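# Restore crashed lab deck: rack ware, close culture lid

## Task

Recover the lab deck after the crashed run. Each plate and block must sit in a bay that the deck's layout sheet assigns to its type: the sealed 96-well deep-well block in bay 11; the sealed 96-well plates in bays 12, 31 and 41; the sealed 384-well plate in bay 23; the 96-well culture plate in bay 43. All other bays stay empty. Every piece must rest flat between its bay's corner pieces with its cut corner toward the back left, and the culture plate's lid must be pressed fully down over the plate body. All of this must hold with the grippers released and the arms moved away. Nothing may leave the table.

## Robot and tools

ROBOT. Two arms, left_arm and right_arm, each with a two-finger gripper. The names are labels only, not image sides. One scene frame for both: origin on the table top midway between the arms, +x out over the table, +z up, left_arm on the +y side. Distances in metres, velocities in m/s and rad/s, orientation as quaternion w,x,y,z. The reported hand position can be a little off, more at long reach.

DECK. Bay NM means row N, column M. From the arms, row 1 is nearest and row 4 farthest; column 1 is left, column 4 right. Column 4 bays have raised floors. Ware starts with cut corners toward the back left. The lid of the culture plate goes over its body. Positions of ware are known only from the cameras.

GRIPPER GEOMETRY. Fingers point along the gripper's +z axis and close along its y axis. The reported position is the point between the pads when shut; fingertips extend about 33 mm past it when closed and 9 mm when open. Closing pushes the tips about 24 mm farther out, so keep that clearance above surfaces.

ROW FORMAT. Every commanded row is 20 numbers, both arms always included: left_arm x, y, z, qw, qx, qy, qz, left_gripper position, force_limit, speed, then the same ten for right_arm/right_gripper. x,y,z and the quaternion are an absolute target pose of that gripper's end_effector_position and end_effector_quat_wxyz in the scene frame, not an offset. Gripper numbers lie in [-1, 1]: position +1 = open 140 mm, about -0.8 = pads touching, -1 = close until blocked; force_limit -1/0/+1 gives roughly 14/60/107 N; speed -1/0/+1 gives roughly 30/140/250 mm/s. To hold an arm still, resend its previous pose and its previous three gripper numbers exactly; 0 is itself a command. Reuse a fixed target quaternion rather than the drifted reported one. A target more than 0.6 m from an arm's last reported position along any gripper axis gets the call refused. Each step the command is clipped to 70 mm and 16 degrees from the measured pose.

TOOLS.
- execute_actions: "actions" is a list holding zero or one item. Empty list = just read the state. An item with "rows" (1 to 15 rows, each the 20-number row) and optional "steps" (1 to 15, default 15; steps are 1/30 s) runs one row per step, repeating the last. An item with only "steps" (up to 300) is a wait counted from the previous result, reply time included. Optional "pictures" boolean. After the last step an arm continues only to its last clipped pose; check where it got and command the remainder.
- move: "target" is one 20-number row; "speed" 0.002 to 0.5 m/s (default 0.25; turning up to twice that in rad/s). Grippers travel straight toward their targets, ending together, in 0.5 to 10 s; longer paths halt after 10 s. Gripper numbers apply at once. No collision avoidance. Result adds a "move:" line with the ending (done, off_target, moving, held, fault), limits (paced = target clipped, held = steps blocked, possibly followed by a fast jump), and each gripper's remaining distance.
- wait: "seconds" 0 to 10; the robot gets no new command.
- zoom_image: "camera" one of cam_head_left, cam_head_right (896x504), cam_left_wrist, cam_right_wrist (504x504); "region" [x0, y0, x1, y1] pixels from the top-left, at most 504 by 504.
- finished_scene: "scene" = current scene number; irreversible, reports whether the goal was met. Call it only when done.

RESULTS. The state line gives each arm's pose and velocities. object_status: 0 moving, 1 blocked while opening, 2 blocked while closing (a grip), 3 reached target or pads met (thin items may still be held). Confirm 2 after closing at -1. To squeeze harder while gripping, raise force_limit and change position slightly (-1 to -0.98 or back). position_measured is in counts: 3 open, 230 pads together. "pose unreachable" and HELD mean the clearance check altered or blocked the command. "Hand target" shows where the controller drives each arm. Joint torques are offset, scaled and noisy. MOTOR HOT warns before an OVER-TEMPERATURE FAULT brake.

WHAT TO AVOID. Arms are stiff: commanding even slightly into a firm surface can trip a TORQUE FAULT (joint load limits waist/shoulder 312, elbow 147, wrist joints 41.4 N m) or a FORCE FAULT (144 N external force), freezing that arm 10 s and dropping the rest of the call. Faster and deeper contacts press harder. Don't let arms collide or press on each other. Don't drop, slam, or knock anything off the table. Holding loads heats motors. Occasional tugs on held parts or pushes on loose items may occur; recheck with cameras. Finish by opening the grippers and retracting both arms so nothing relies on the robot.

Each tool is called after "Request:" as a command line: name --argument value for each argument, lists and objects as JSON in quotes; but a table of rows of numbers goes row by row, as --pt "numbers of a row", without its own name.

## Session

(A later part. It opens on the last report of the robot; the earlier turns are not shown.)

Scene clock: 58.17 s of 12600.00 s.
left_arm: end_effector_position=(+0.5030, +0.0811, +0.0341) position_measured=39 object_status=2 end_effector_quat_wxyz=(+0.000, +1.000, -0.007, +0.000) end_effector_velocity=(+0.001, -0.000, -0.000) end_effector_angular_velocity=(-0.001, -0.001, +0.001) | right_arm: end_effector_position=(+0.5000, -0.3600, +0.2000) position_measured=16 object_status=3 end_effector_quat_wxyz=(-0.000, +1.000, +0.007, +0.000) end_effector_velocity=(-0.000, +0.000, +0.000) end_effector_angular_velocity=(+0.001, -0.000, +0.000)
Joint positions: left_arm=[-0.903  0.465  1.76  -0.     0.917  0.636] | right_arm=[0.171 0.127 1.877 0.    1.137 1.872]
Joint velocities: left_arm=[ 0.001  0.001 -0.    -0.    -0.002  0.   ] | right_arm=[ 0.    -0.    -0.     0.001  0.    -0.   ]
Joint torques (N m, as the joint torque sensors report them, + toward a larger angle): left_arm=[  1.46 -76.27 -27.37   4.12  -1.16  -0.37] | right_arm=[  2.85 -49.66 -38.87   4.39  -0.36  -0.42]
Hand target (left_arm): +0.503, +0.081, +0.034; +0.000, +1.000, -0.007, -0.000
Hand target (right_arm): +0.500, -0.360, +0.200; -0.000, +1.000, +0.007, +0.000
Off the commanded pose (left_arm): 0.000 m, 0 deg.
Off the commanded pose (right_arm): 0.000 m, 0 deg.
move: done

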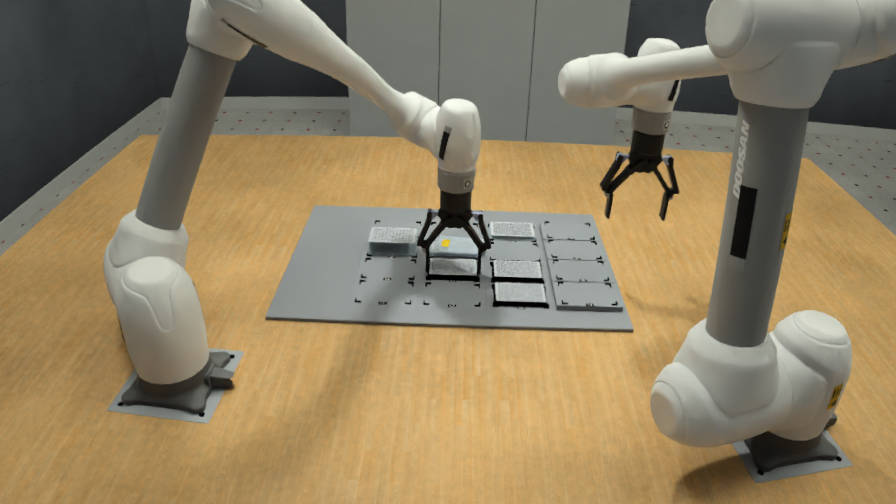

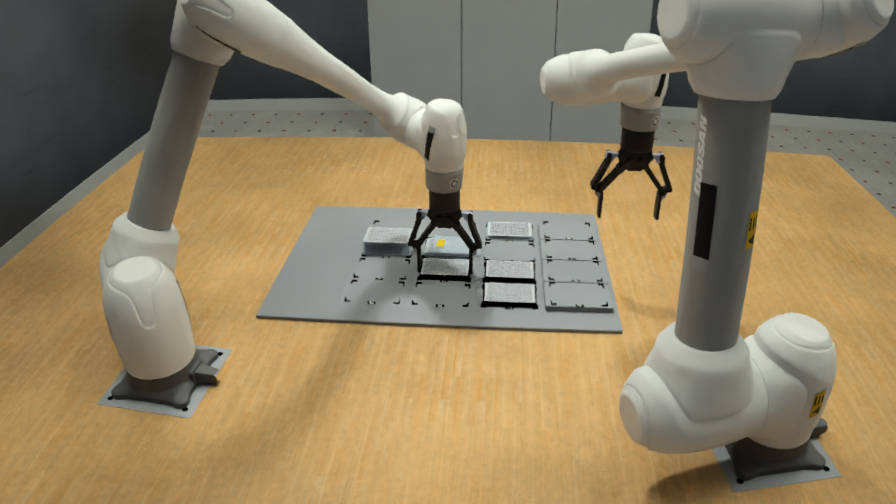

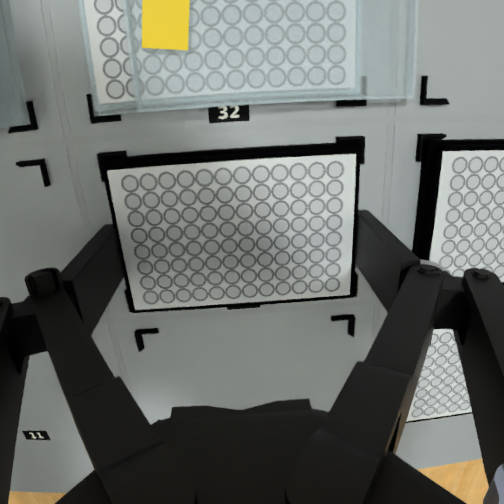

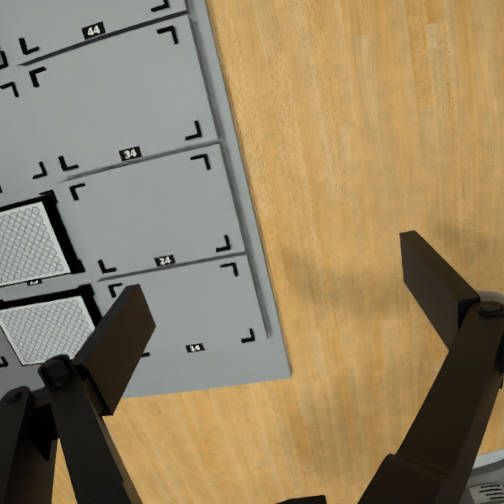

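Request:
move --target '[0.503,0.0812,0.034,0,1,-0.007,0,0.9,-0.3,-0.3,0.5,-0.36,0.2,0,1,0.007,0,0.9,-0.3,-0.3]'

Request:
move --target '[0.503,0.0812,0.08,0,1,-0.007,0,0.9,-0.3,-0.3,0.5,-0.36,0.2,0,1,0.007,0,0.9,-0.3,-0.3]' --speed 0.1

Request:
move --target '[0.612,0.06,0.085,0,0.712,0.702,0,0.42,-0.5,-0.3,0.5,-0.36,0.2,0,1,0.007,0,0.9,-0.3,-0.3]' --speed 0.4

Request:
zoom_image --camera "cam_head_left" --region '[410,215,560,315]'

Scene clock: 65.87 s of 12600.00 s.
left_arm: end_effector_position=(+0.5030, +0.0812, +0.0340) position_measured=16 object_status=3 end_effector_quat_wxyz=(-0.000, +1.000, -0.007, +0.000) end_effector_velocity=(-0.001, +0.000, -0.000) end_effector_angular_velocity=(+0.001, +0.001, +0.000) | right_arm: end_effector_position=(+0.5000, -0.3600, +0.2000) position_measured=16 object_status=3 end_effector_quat_wxyz=(-0.000, +1.000, +0.007, +0.000) end_effector_velocity=(-0.000, +0.000, -0.001) end_effector_angular_velocity=(-0.001, +0.001, +0.001)
Joint positions: left_arm=[-0.903  0.465  1.76   0.     0.917  0.636] | right_arm=[0.171 0.127 1.877 0.    1.137 1.872]
Joint velocities: left_arm=[-0.     0.     0.    -0.001  0.001  0.   ] | right_arm=[ 0.001  0.001  0.    -0.001 -0.     0.   ]
Joint torques (N m, as the joint torque sensors report them, + toward a larger angle): left_arm=[ -1.35 -85.12 -29.61   3.64   0.39  -0.44] | right_arm=[  1.05 -50.17 -38.03   3.67  -0.18  -0.19]
Hand target (left_arm): +0.503, +0.081, +0.034; -0.000, +1.000, -0.007, +0.000
Hand target (right_arm): +0.500, -0.360, +0.200; -0.000, +1.000, +0.007, +0.000
Off the commanded pose (left_arm): 0.000 m, 0 deg.
Off the commanded pose (right_arm): 0.000 m, 0 deg.
After step 90, 4.00 s passed at rest.
move: done

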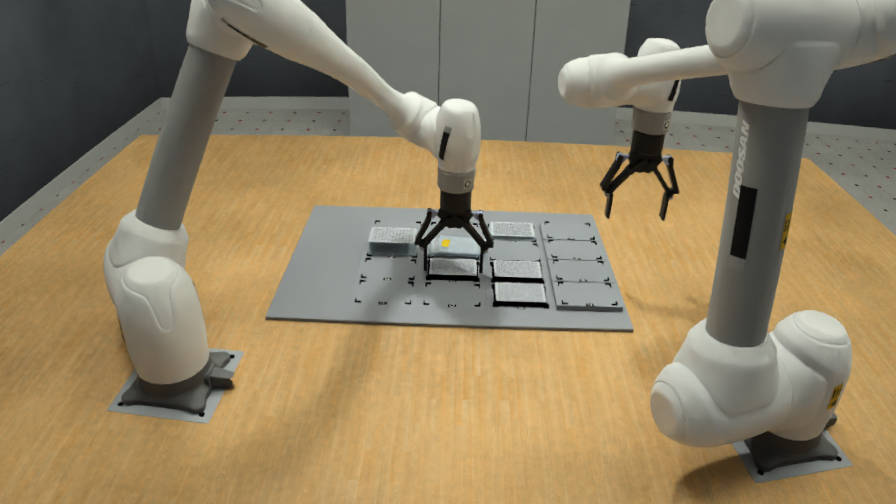

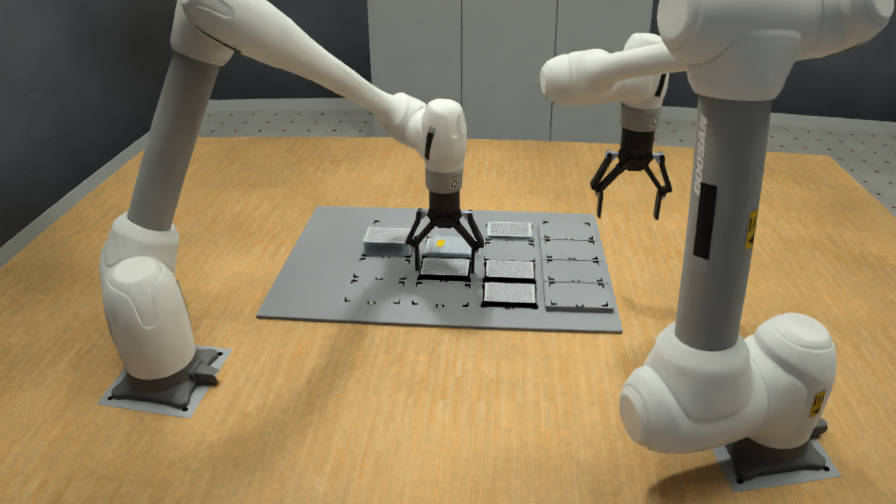

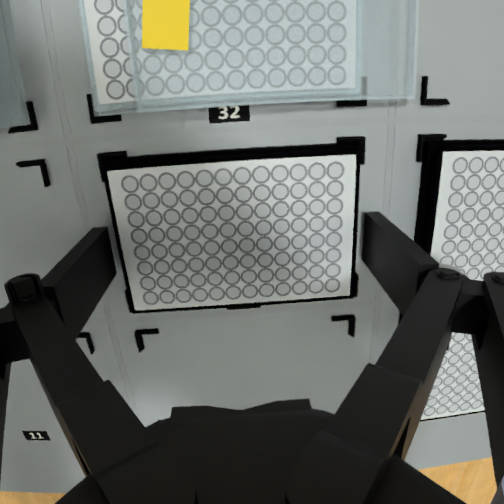

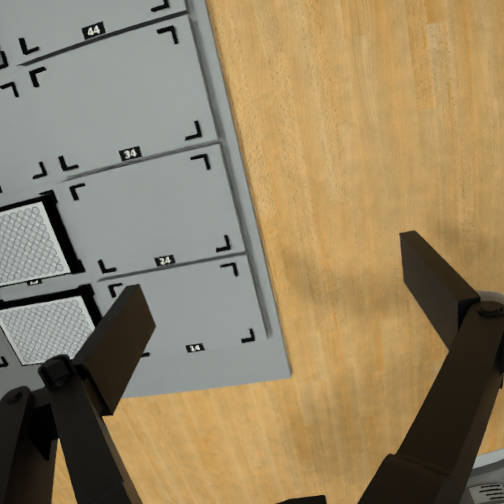

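Scene clock: 66.70 s of 12600.00 s.
left_arm: end_effector_position=(+0.5030, +0.0813, +0.0799) position_measured=16 object_status=3 end_effector_quat_wxyz=(-0.000, +1.000, -0.007, +0.000) end_effector_velocity=(+0.000, -0.000, +0.001) end_effector_angular_velocity=(-0.001, -0.001, -0.000) | right_arm: end_effector_position=(+0.5000, -0.3600, +0.2000) position_measured=16 object_status=3 end_effector_quat_wxyz=(-0.000, +1.000, +0.007, +0.000) end_effector_velocity=(+0.001, +0.001, -0.000) end_effector_angular_velocity=(+0.000, -0.000, +0.000)
Joint positions: left_arm=[-0.903  0.421  1.728  0.     0.992  0.636] | right_arm=[0.171 0.127 1.877 0.    1.137 1.872]
Joint velocities: left_arm=[-0.    -0.001 -0.001  0.     0.001 -0.   ] | right_arm=[ 0.     0.001 -0.001  0.    -0.    -0.   ]
Joint torques (N m, as the joint torque sensors report them, + toward a larger angle): left_arm=[ -0.53 -81.91 -31.42   3.87   0.66  -0.36] | right_arm=[  1.55 -51.6  -38.72   4.67  -0.09  -0.54]
Hand target (left_arm): +0.503, +0.081, +0.080; -0.000, +1.000, -0.007, +0.000
Hand target (right_arm): +0.500, -0.360, +0.200; -0.000, +1.000, +0.007, +0.000
Off the commanded pose (left_arm): 0.000 m, 0 deg.
Off the commanded pose (right_arm): 0.000 m, 0 deg.
move: done

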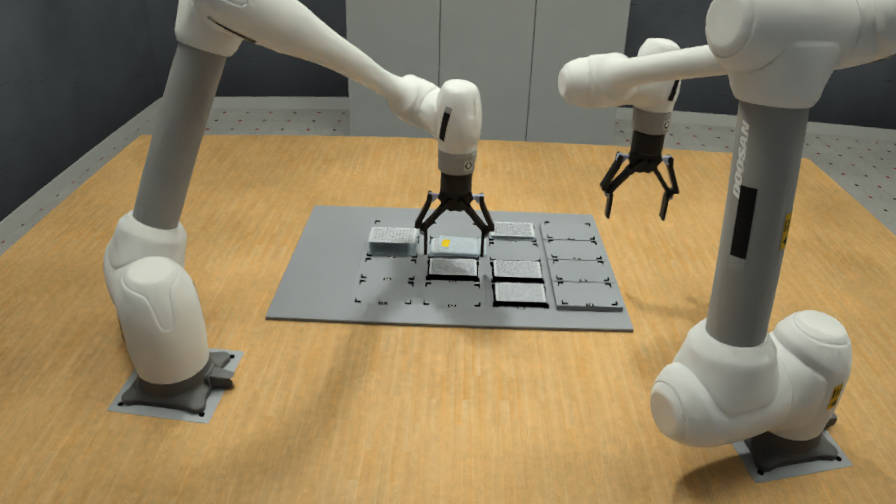

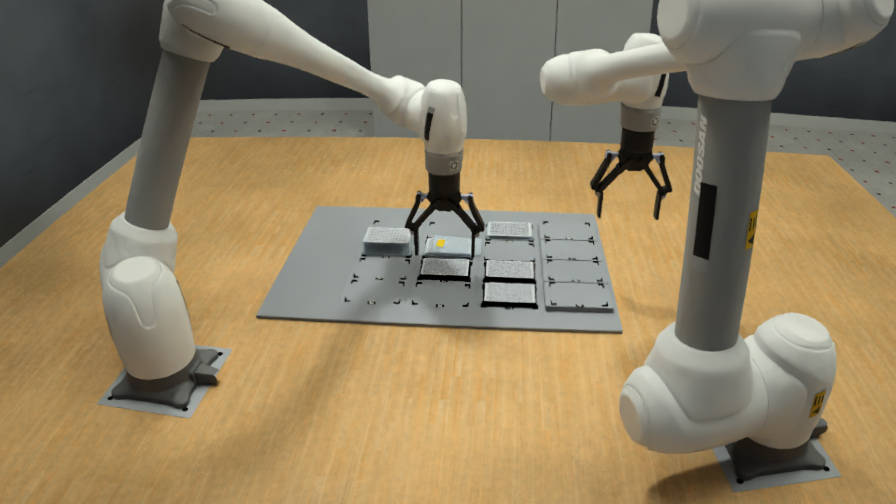

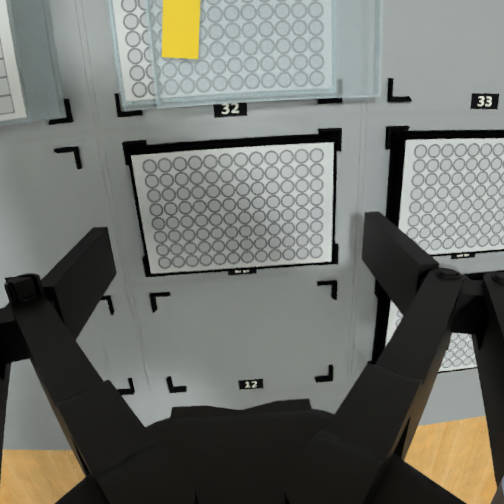

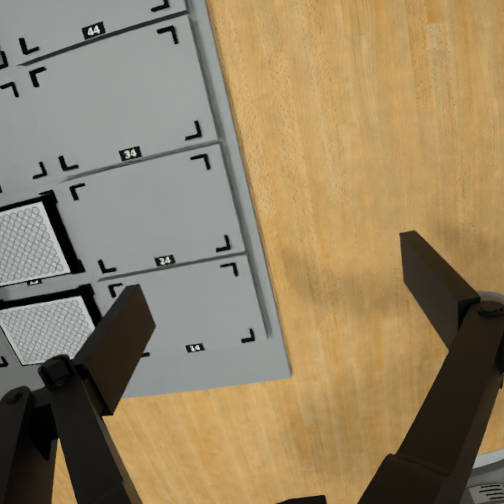

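Scene clock: 69.13 s of 12600.00 s.
left_arm: end_effector_position=(+0.6121, +0.0602, +0.0851) position_measured=76 object_status=3 end_effector_quat_wxyz=(-0.000, +0.712, +0.702, +0.000) end_effector_velocity=(+0.001, +0.001, -0.000) end_effector_angular_velocity=(+0.001, -0.000, +0.007) | right_arm: end_effector_position=(+0.5000, -0.3600, +0.2000) position_measured=16 object_status=3 end_effector_quat_wxyz=(-0.000, +1.000, +0.007, +0.000) end_effector_velocity=(+0.000, -0.001, -0.000) end_effector_angular_velocity=(-0.001, -0.000, -0.000)
Joint positions: left_arm=[-0.808  0.539  1.53   0.     1.073 -0.84 ] | right_arm=[0.171 0.127 1.877 0.    1.137 1.872]
Joint velocities: left_arm=[ 0.001  0.001 -0.001  0.001  0.    -0.006] | right_arm=[-0.001  0.    -0.    -0.001 -0.     0.   ]
Joint torques (N m, as the joint torque sensors report them, + toward a larger angle): left_arm=[ -1.86 -94.5  -32.12   4.02   0.12  -0.48] | right_arm=[  2.29 -51.4  -39.36   4.2   -0.13  -0.32]
Hand target (left_arm): +0.612, +0.060, +0.085; -0.000, +0.712, +0.702, +0.000
Hand target (right_arm): +0.500, -0.360, +0.200; -0.000, +1.000, +0.007, +0.000
Off the commanded pose (left_arm): 0.000 m, 0 deg.
Off the commanded pose (right_arm): 0.000 m, 0 deg.
move: done

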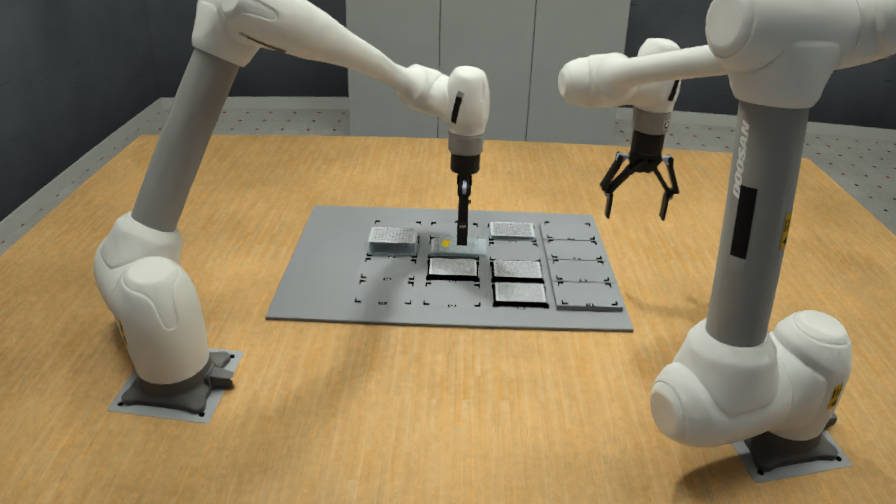

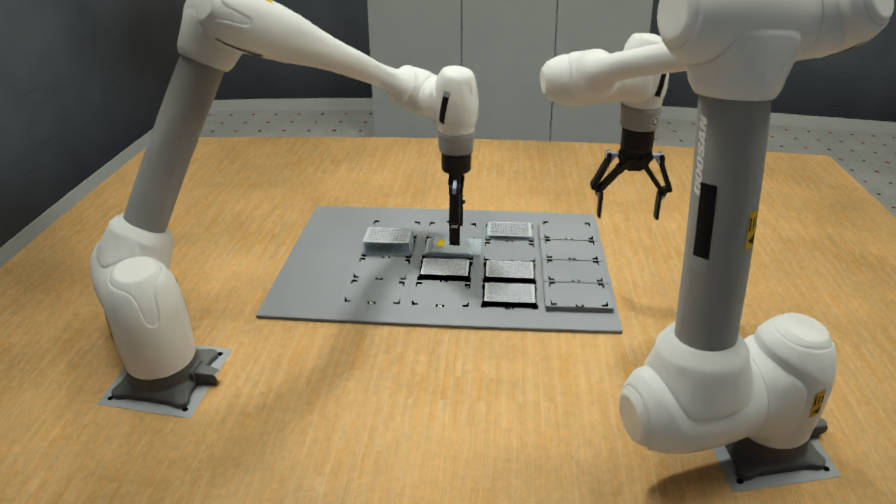

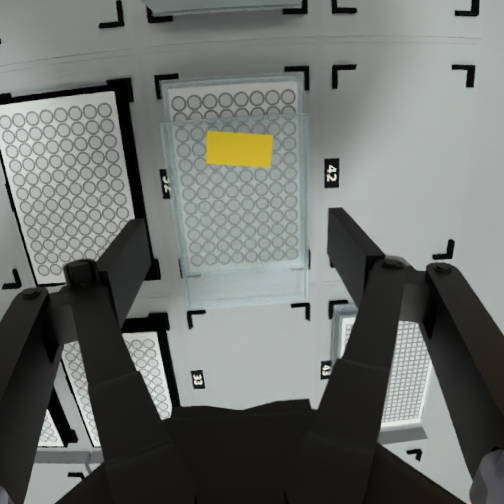

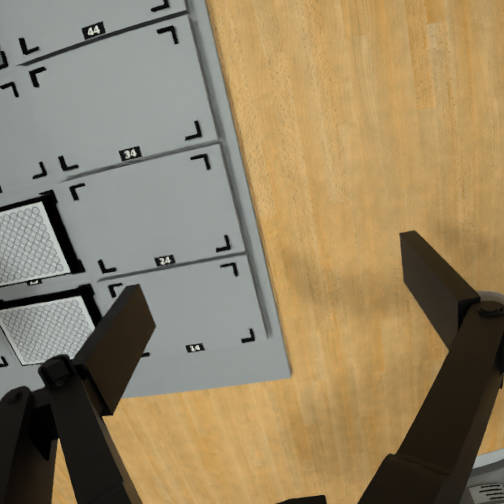

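Region (410, 215, 560, 315) of cam_head_left's 896x504 image, scaled by 3.360, with more detail than that image has.

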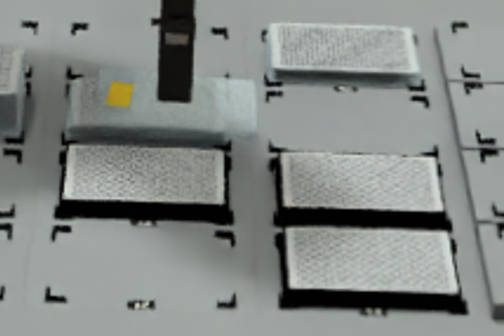

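Request:
move --target '[0.613,0.06,0.05,-0.031,0.711,0.701,0.031,0.42,-0.5,-0.3,0.5,-0.36,0.2,0,1,0.007,0,0.9,-0.3,-0.3]' --speed 0.05

Request:
move --target '[0.613,0.06,0.05,-0.031,0.711,0.701,0.031,-1,-0.5,-0.7,0.5,-0.36,0.2,0,1,0.007,0,0.9,-0.3,-0.3]'

Scene clock: 77.40 s of 12600.00 s.
left_arm: end_effector_position=(+0.6130, +0.0599, +0.0501) position_measured=76 object_status=3 end_effector_quat_wxyz=(-0.031, +0.711, +0.701, +0.031) end_effector_velocity=(+0.000, +0.000, -0.001) end_effector_angular_velocity=(+0.002, +0.000, -0.000) | right_arm: end_effector_position=(+0.5000, -0.3600, +0.2000) position_measured=16 object_status=3 end_effector_quat_wxyz=(-0.000, +1.000, +0.007, +0.000) end_effector_velocity=(-0.001, -0.000, -0.002) end_effector_angular_velocity=(-0.001, +0.003, +0.000)
Joint positions: left_arm=[-0.831  0.599  1.504  0.063  1.107 -0.892] | right_arm=[0.171 0.127 1.877 0.    1.137 1.872]
Joint velocities: left_arm=[-0.     0.002 -0.001  0.001  0.001 -0.001] | right_arm=[ 0.     0.002  0.002 -0.    -0.    -0.   ]
Joint torques (N m, as the joint torque sensors report them, + toward a larger angle): left_arm=[ -0.71 -99.63 -32.39   4.08   0.45  -0.65] | right_arm=[ -0.02 -49.69 -39.16   4.16  -0.3   -0.38]
Hand target (left_arm): +0.613, +0.060, +0.050; -0.031, +0.711, +0.701, +0.031
Hand target (right_arm): +0.500, -0.360, +0.200; -0.000, +1.000, +0.007, +0.000
Off the commanded pose (left_arm): 0.000 m, 0 deg.
Off the commanded pose (right_arm): 0.000 m, 0 deg.
After step 90, 4.10 s passed at rest.
move: done

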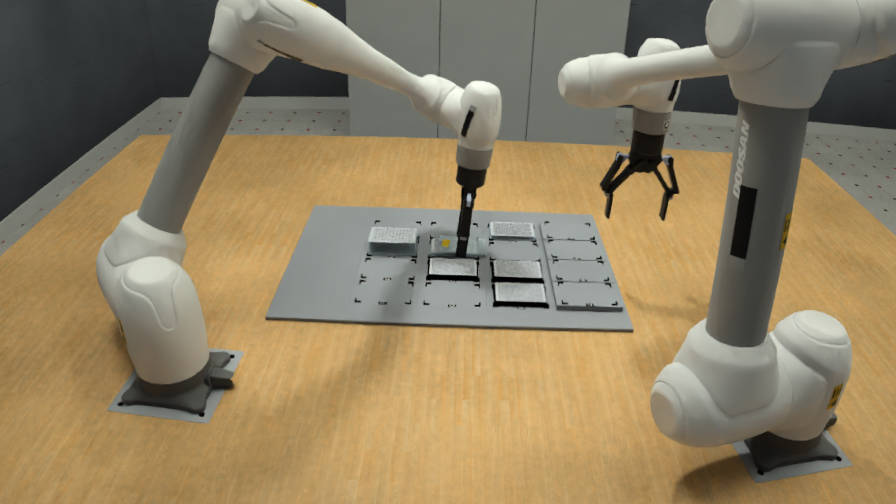

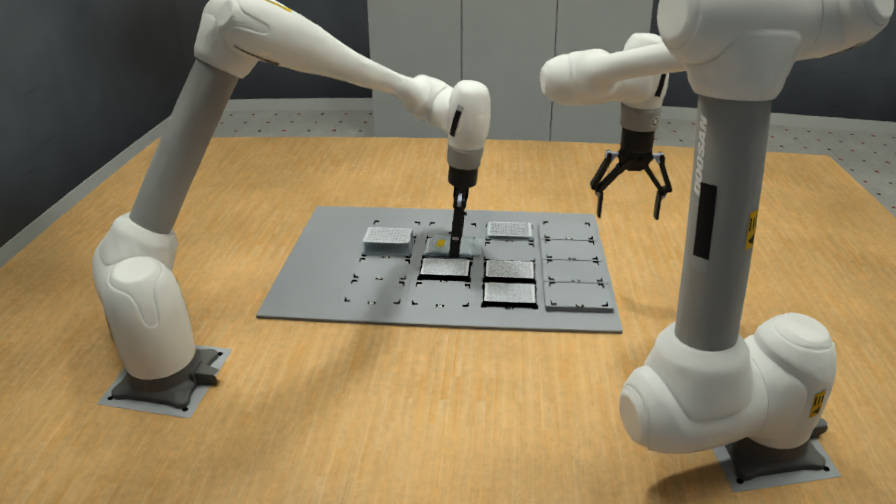

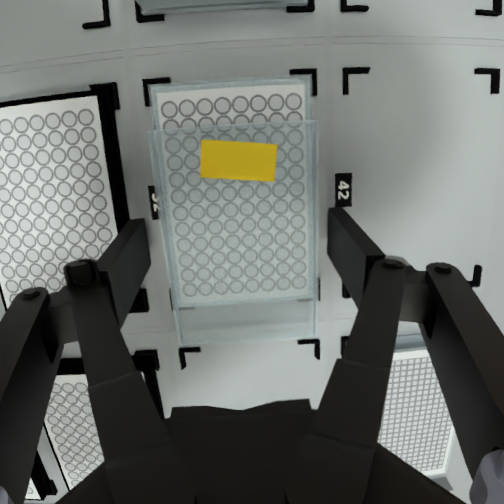

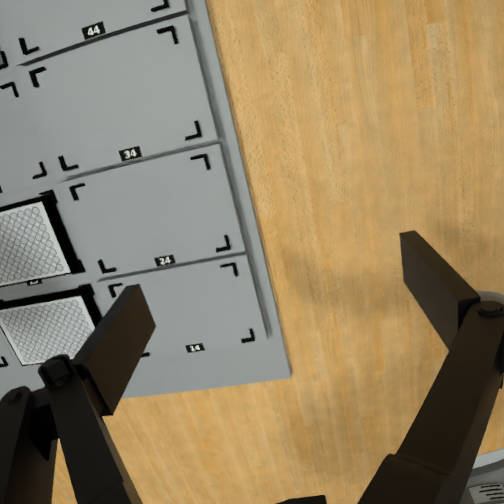

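Scene clock: 78.10 s of 12600.00 s.
left_arm: end_effector_position=(+0.6130, +0.0600, +0.0500) position_measured=103 object_status=2 end_effector_quat_wxyz=(-0.031, +0.711, +0.701, +0.031) end_effector_velocity=(+0.000, +0.000, -0.000) end_effector_angular_velocity=(-0.001, +0.000, +0.002) | right_arm: end_effector_position=(+0.5000, -0.3600, +0.2000) position_measured=16 object_status=3 end_effector_quat_wxyz=(-0.000, +1.000, +0.007, +0.000) end_effector_velocity=(-0.000, -0.000, -0.001) end_effector_angular_velocity=(-0.000, +0.002, -0.000)
Joint positions: left_arm=[-0.831  0.599  1.504  0.063  1.107 -0.893] | right_arm=[0.171 0.127 1.877 0.    1.137 1.872]
Joint velocities: left_arm=[ 0.001 -0.     0.001 -0.001 -0.001 -0.001] | right_arm=[-0.     0.002  0.     0.    -0.     0.   ]
Joint torques (N m, as the joint torque sensors report them, + toward a larger angle): left_arm=[ -6.64 -85.46 -21.79   1.75   2.68  -0.02] | right_arm=[ -0.6  -47.92 -38.79   4.06  -0.48  -0.77]
Hand target (left_arm): +0.613, +0.060, +0.050; -0.031, +0.711, +0.701, +0.031
Hand target (right_arm): +0.500, -0.360, +0.200; -0.000, +1.000, +0.007, +0.000
Off the commanded pose (left_arm): 0.000 m, 0 deg.
Off the commanded pose (right_arm): 0.000 m, 0 deg.
move: done

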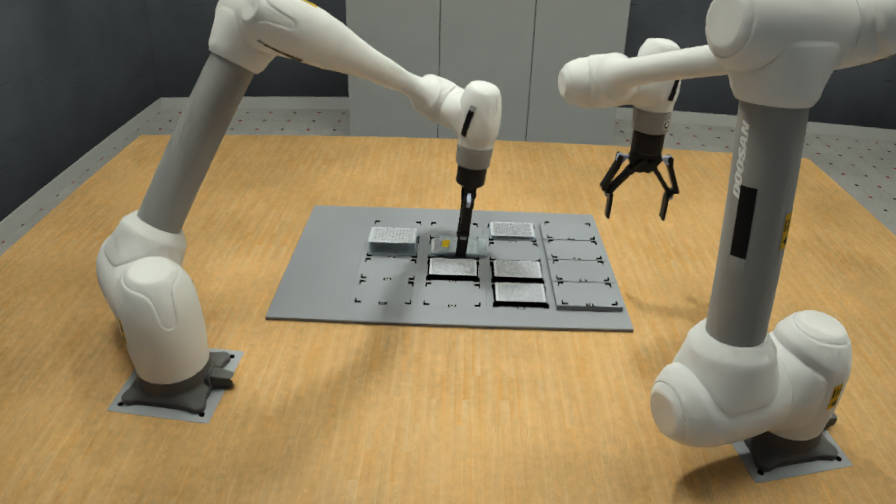

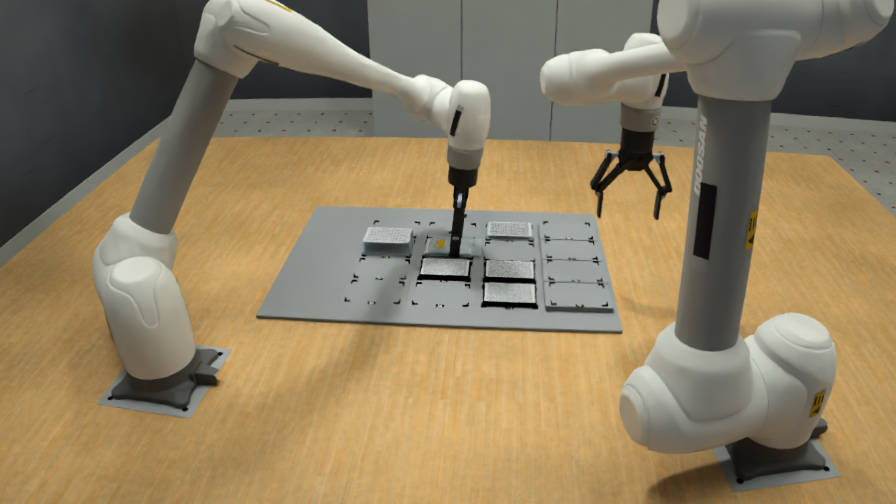

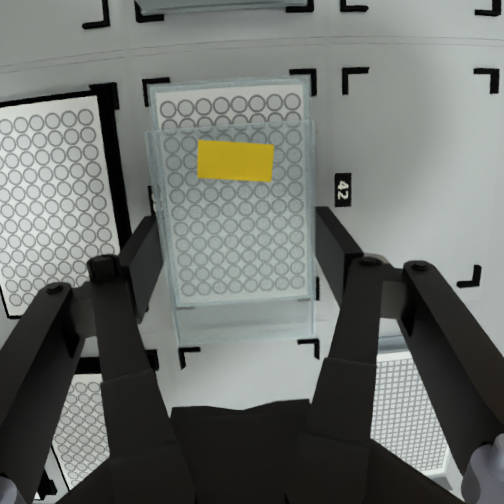

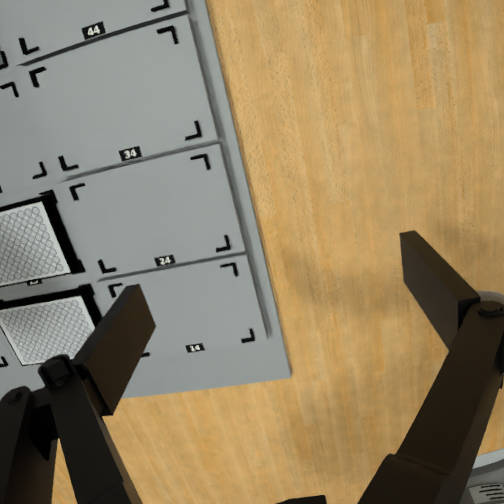

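Lid was pushed −x; shift +1 mm, lift slightly, slide while still tilted.

Request:
move --target '[0.614,0.06,0.0515,-0.031,0.711,0.701,0.031,-1,-0.5,-0.7,0.5,-0.36,0.2,0,1,0.007,0,0.9,-0.3,-0.3]' --speed 0.01

Request:
move --target '[0.614,0.079,0.0515,-0.031,0.711,0.701,0.031,-1,-0.5,-0.7,0.5,-0.36,0.2,0,1,0.007,0,0.9,-0.3,-0.3]' --speed 0.02

Request:
zoom_image --camera "cam_left_wrist" --region '[100,90,380,370]'

Scene clock: 84.20 s of 12600.00 s.
left_arm: end_effector_position=(+0.6140, +0.0600, +0.0515) position_measured=103 object_status=2 end_effector_quat_wxyz=(-0.031, +0.711, +0.701, +0.031) end_effector_velocity=(+0.000, -0.001, +0.001) end_effector_angular_velocity=(-0.002, -0.001, +0.000) | right_arm: end_effector_position=(+0.5000, -0.3600, +0.2000) position_measured=16 object_status=3 end_effector_quat_wxyz=(-0.000, +1.000, +0.007, +0.000) end_effector_velocity=(-0.000, +0.000, -0.001) end_effector_angular_velocity=(-0.001, +0.001, +0.000)
Joint positions: left_arm=[-0.83   0.598  1.501  0.063  1.11  -0.892] | right_arm=[0.171 0.127 1.877 0.    1.137 1.872]
Joint velocities: left_arm=[-0.    -0.001 -0.001 -0.001 -0.     0.   ] | right_arm=[ 0.     0.001  0.    -0.    -0.     0.   ]
Joint torques (N m, as the joint torque sensors report them, + toward a larger angle): left_arm=[ -0.96 -99.26 -32.48   4.04   0.5   -0.41] | right_arm=[  0.16 -51.95 -37.23   4.32  -0.26  -0.57]
Hand target (left_arm): +0.614, +0.060, +0.052; -0.031, +0.711, +0.701, +0.031
Hand target (right_arm): +0.500, -0.360, +0.200; -0.000, +1.000, +0.007, +0.000
Off the commanded pose (left_arm): 0.000 m, 0 deg.
Off the commanded pose (right_arm): 0.000 m, 0 deg.
After step 90, 2.40 s passed at rest.
move: done

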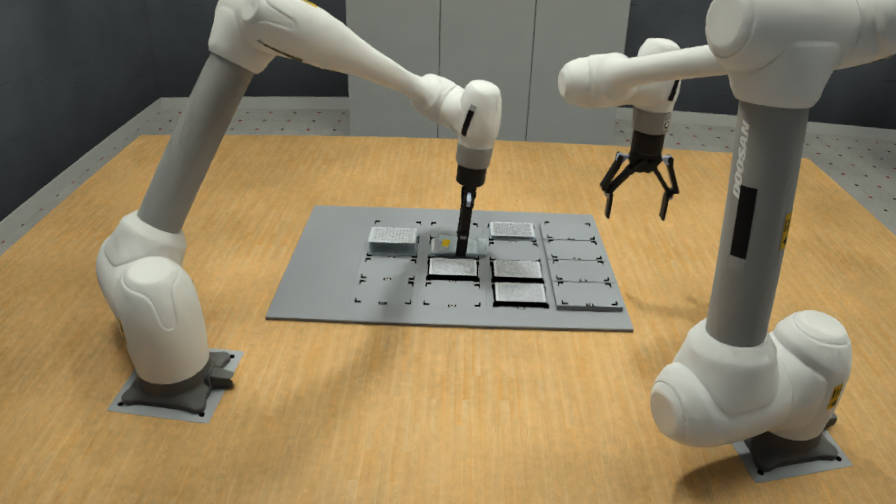

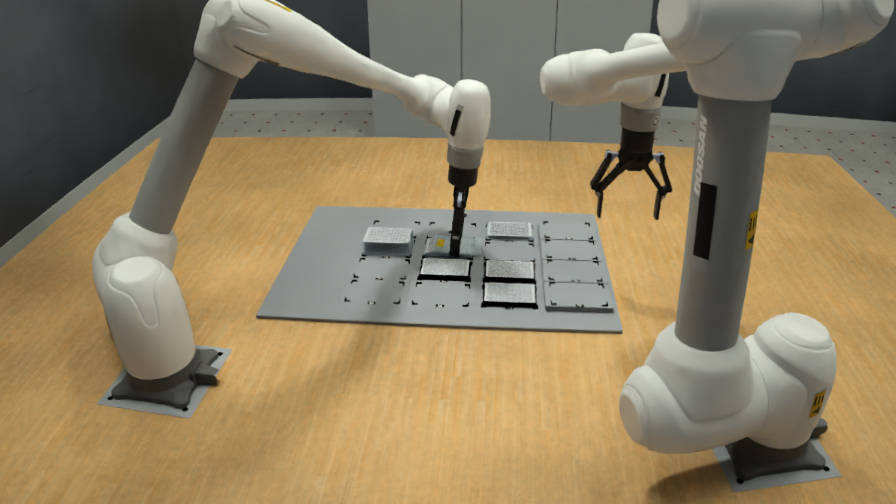

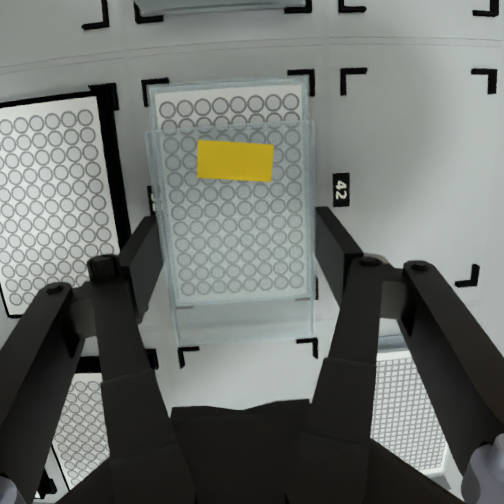

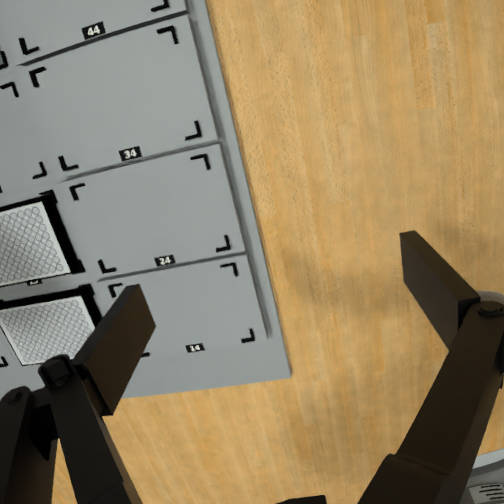

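Scene clock: 85.40 s of 12600.00 s.
left_arm: end_effector_position=(+0.6140, +0.0790, +0.0515) position_measured=103 object_status=2 end_effector_quat_wxyz=(-0.031, +0.711, +0.701, +0.031) end_effector_velocity=(+0.000, +0.001, +0.000) end_effector_angular_velocity=(+0.001, +0.000, +0.002) | right_arm: end_effector_position=(+0.5000, -0.3600, +0.2000) position_measured=16 object_status=3 end_effector_quat_wxyz=(-0.000, +1.000, +0.007, +0.000) end_effector_velocity=(+0.001, -0.000, +0.001) end_effector_angular_velocity=(+0.001, -0.001, -0.001)
Joint positions: left_arm=[-0.815  0.579  1.535  0.065  1.095 -0.878] | right_arm=[0.171 0.127 1.877 0.    1.137 1.872]
Joint velocities: left_arm=[ 0.001 -0.001  0.001  0.     0.001 -0.   ] | right_arm=[-0.001 -0.001 -0.001  0.001 -0.     0.   ]
Joint torques (N m, as the joint torque sensors report them, + toward a larger angle): left_arm=[ -1.92 -97.77 -32.3    4.09   0.33  -0.4 ] | right_arm=[  1.47 -50.07 -39.55   4.24  -0.19  -0.47]
Hand target (left_arm): +0.614, +0.079, +0.051; -0.031, +0.711, +0.701, +0.031
Hand target (right_arm): +0.500, -0.360, +0.200; -0.000, +1.000, +0.007, +0.000
Off the commanded pose (left_arm): 0.000 m, 0 deg.
Off the commanded pose (right_arm): 0.000 m, 0 deg.
move: done

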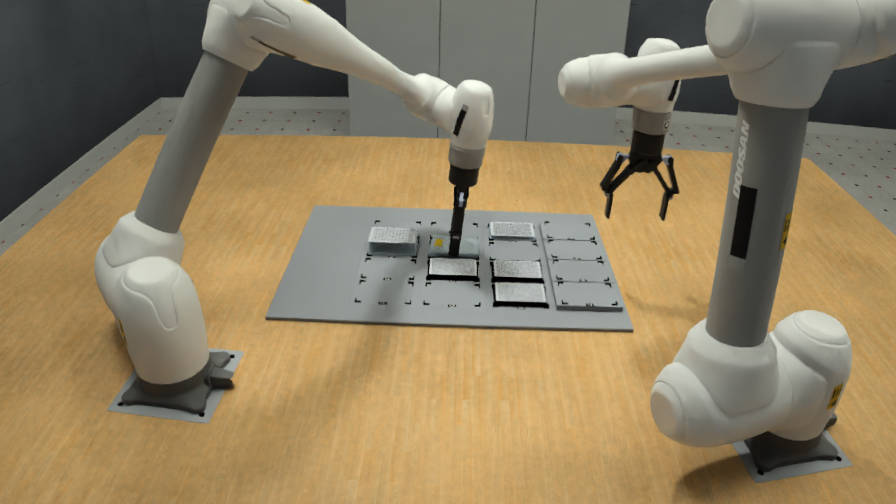

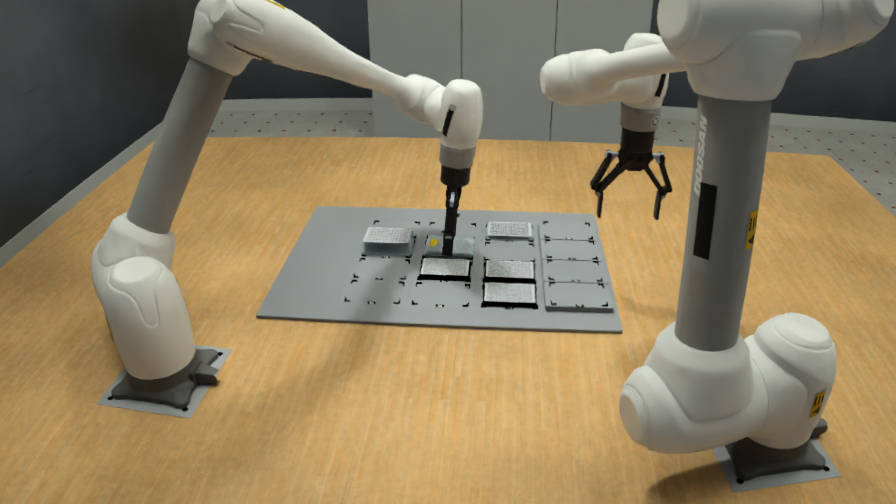

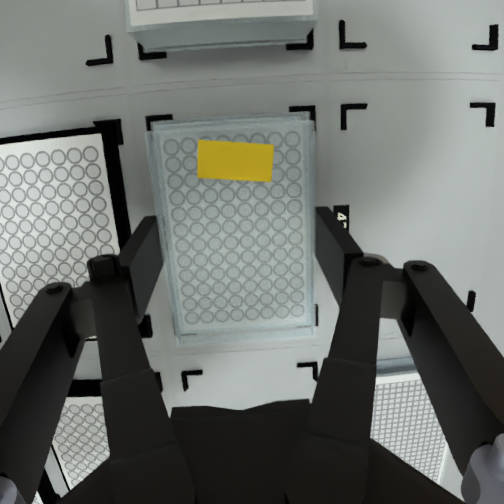

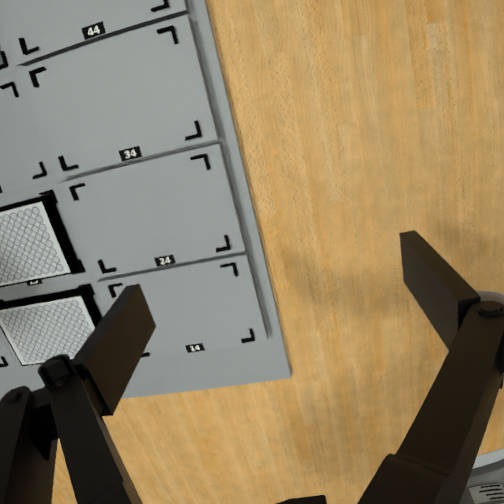

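Region (100, 90, 380, 370) of cam_left_wrist's 504x504 image, scaled by 1.800, with more detail than that image has.

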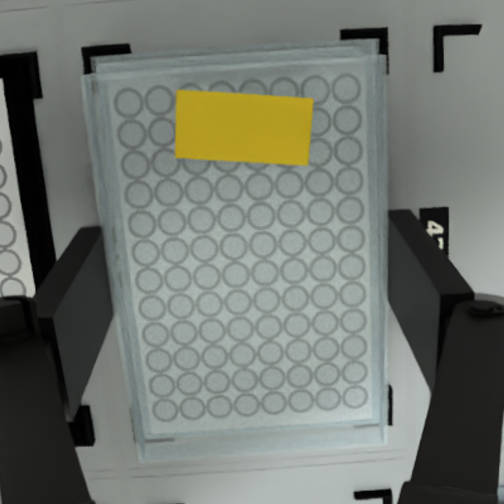

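Request:
move --target '[0.6143,0.0822,0.052,-0.031,0.711,0.701,0.031,-1,-0.5,-0.7,0.5,-0.36,0.2,0,1,0.007,0,0.9,-0.3,-0.3]' --speed 0.006

Request:
zoom_image --camera "cam_left_wrist" --region '[100,90,380,370]'

Scene clock: 89.30 s of 12600.00 s.
left_arm: end_effector_position=(+0.6143, +0.0822, +0.0520) position_measured=103 object_status=2 end_effector_quat_wxyz=(-0.031, +0.711, +0.701, +0.031) end_effector_velocity=(+0.000, +0.000, -0.000) end_effector_angular_velocity=(-0.000, -0.000, -0.000) | right_arm: end_effector_position=(+0.5000, -0.3600, +0.2000) position_measured=16 object_status=3 end_effector_quat_wxyz=(-0.000, +1.000, +0.007, +0.000) end_effector_velocity=(-0.001, +0.000, +0.000) end_effector_angular_velocity=(+0.000, +0.000, +0.000)
Joint positions: left_arm=[-0.812  0.576  1.539  0.065  1.094 -0.876] | right_arm=[0.171 0.127 1.877 0.    1.137 1.872]
Joint velocities: left_arm=[ 0.001  0.     0.     0.    -0.001  0.001] | right_arm=[ 0.001 -0.001  0.001  0.001  0.    -0.   ]
Joint torques (N m, as the joint torque sensors report them, + toward a larger angle): left_arm=[ -1.87 -97.46 -32.04   4.     0.52  -0.26] | right_arm=[  0.42 -51.34 -39.31   4.18  -0.16   0.01]
Hand target (left_arm): +0.614, +0.082, +0.052; -0.031, +0.711, +0.701, +0.031
Hand target (right_arm): +0.500, -0.360, +0.200; -0.000, +1.000, +0.007, +0.000
Off the commanded pose (left_arm): 0.000 m, 0 deg.
Off the commanded pose (right_arm): 0.000 m, 0 deg.
After step 90, 0.13 s passed at rest.
move: done

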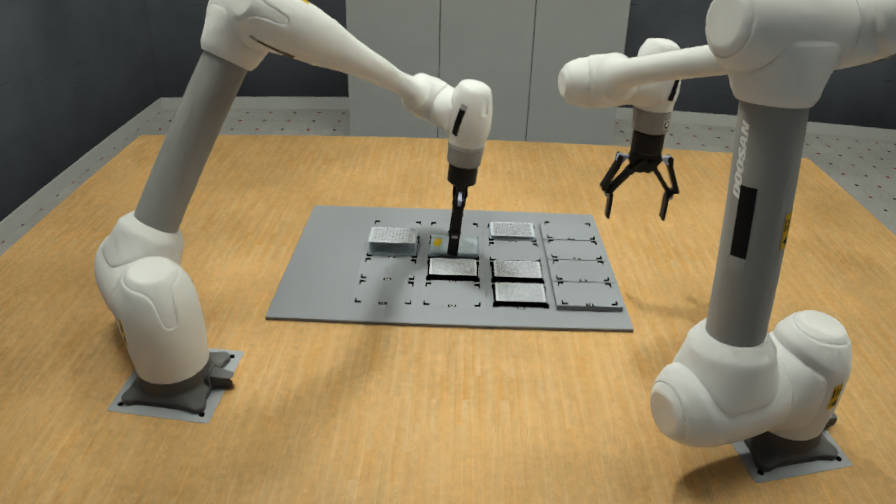

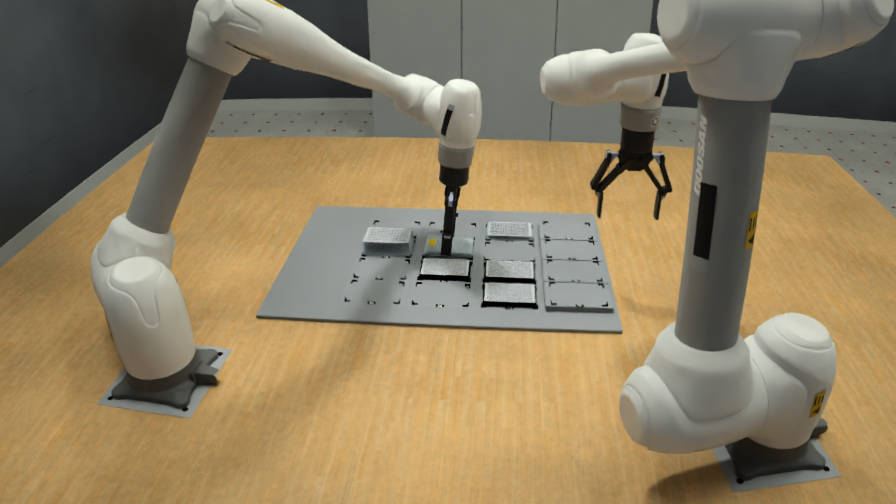

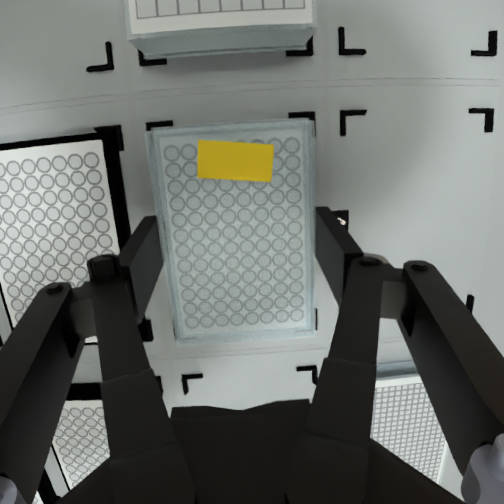

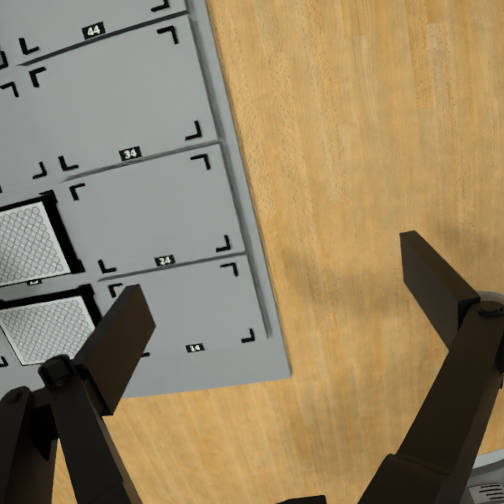

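Region (100, 90, 380, 370) of cam_left_wrist's 504x504 image, scaled by 1.800, with more detail than that image has.

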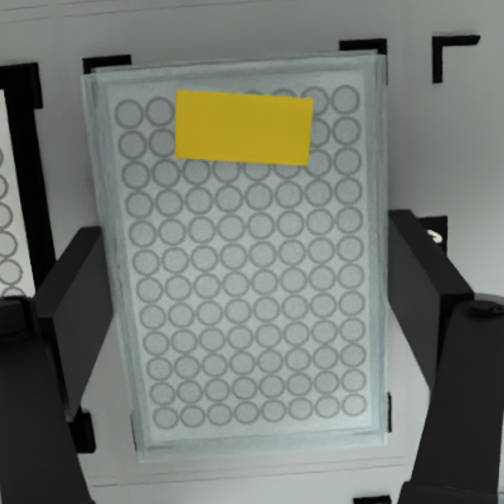

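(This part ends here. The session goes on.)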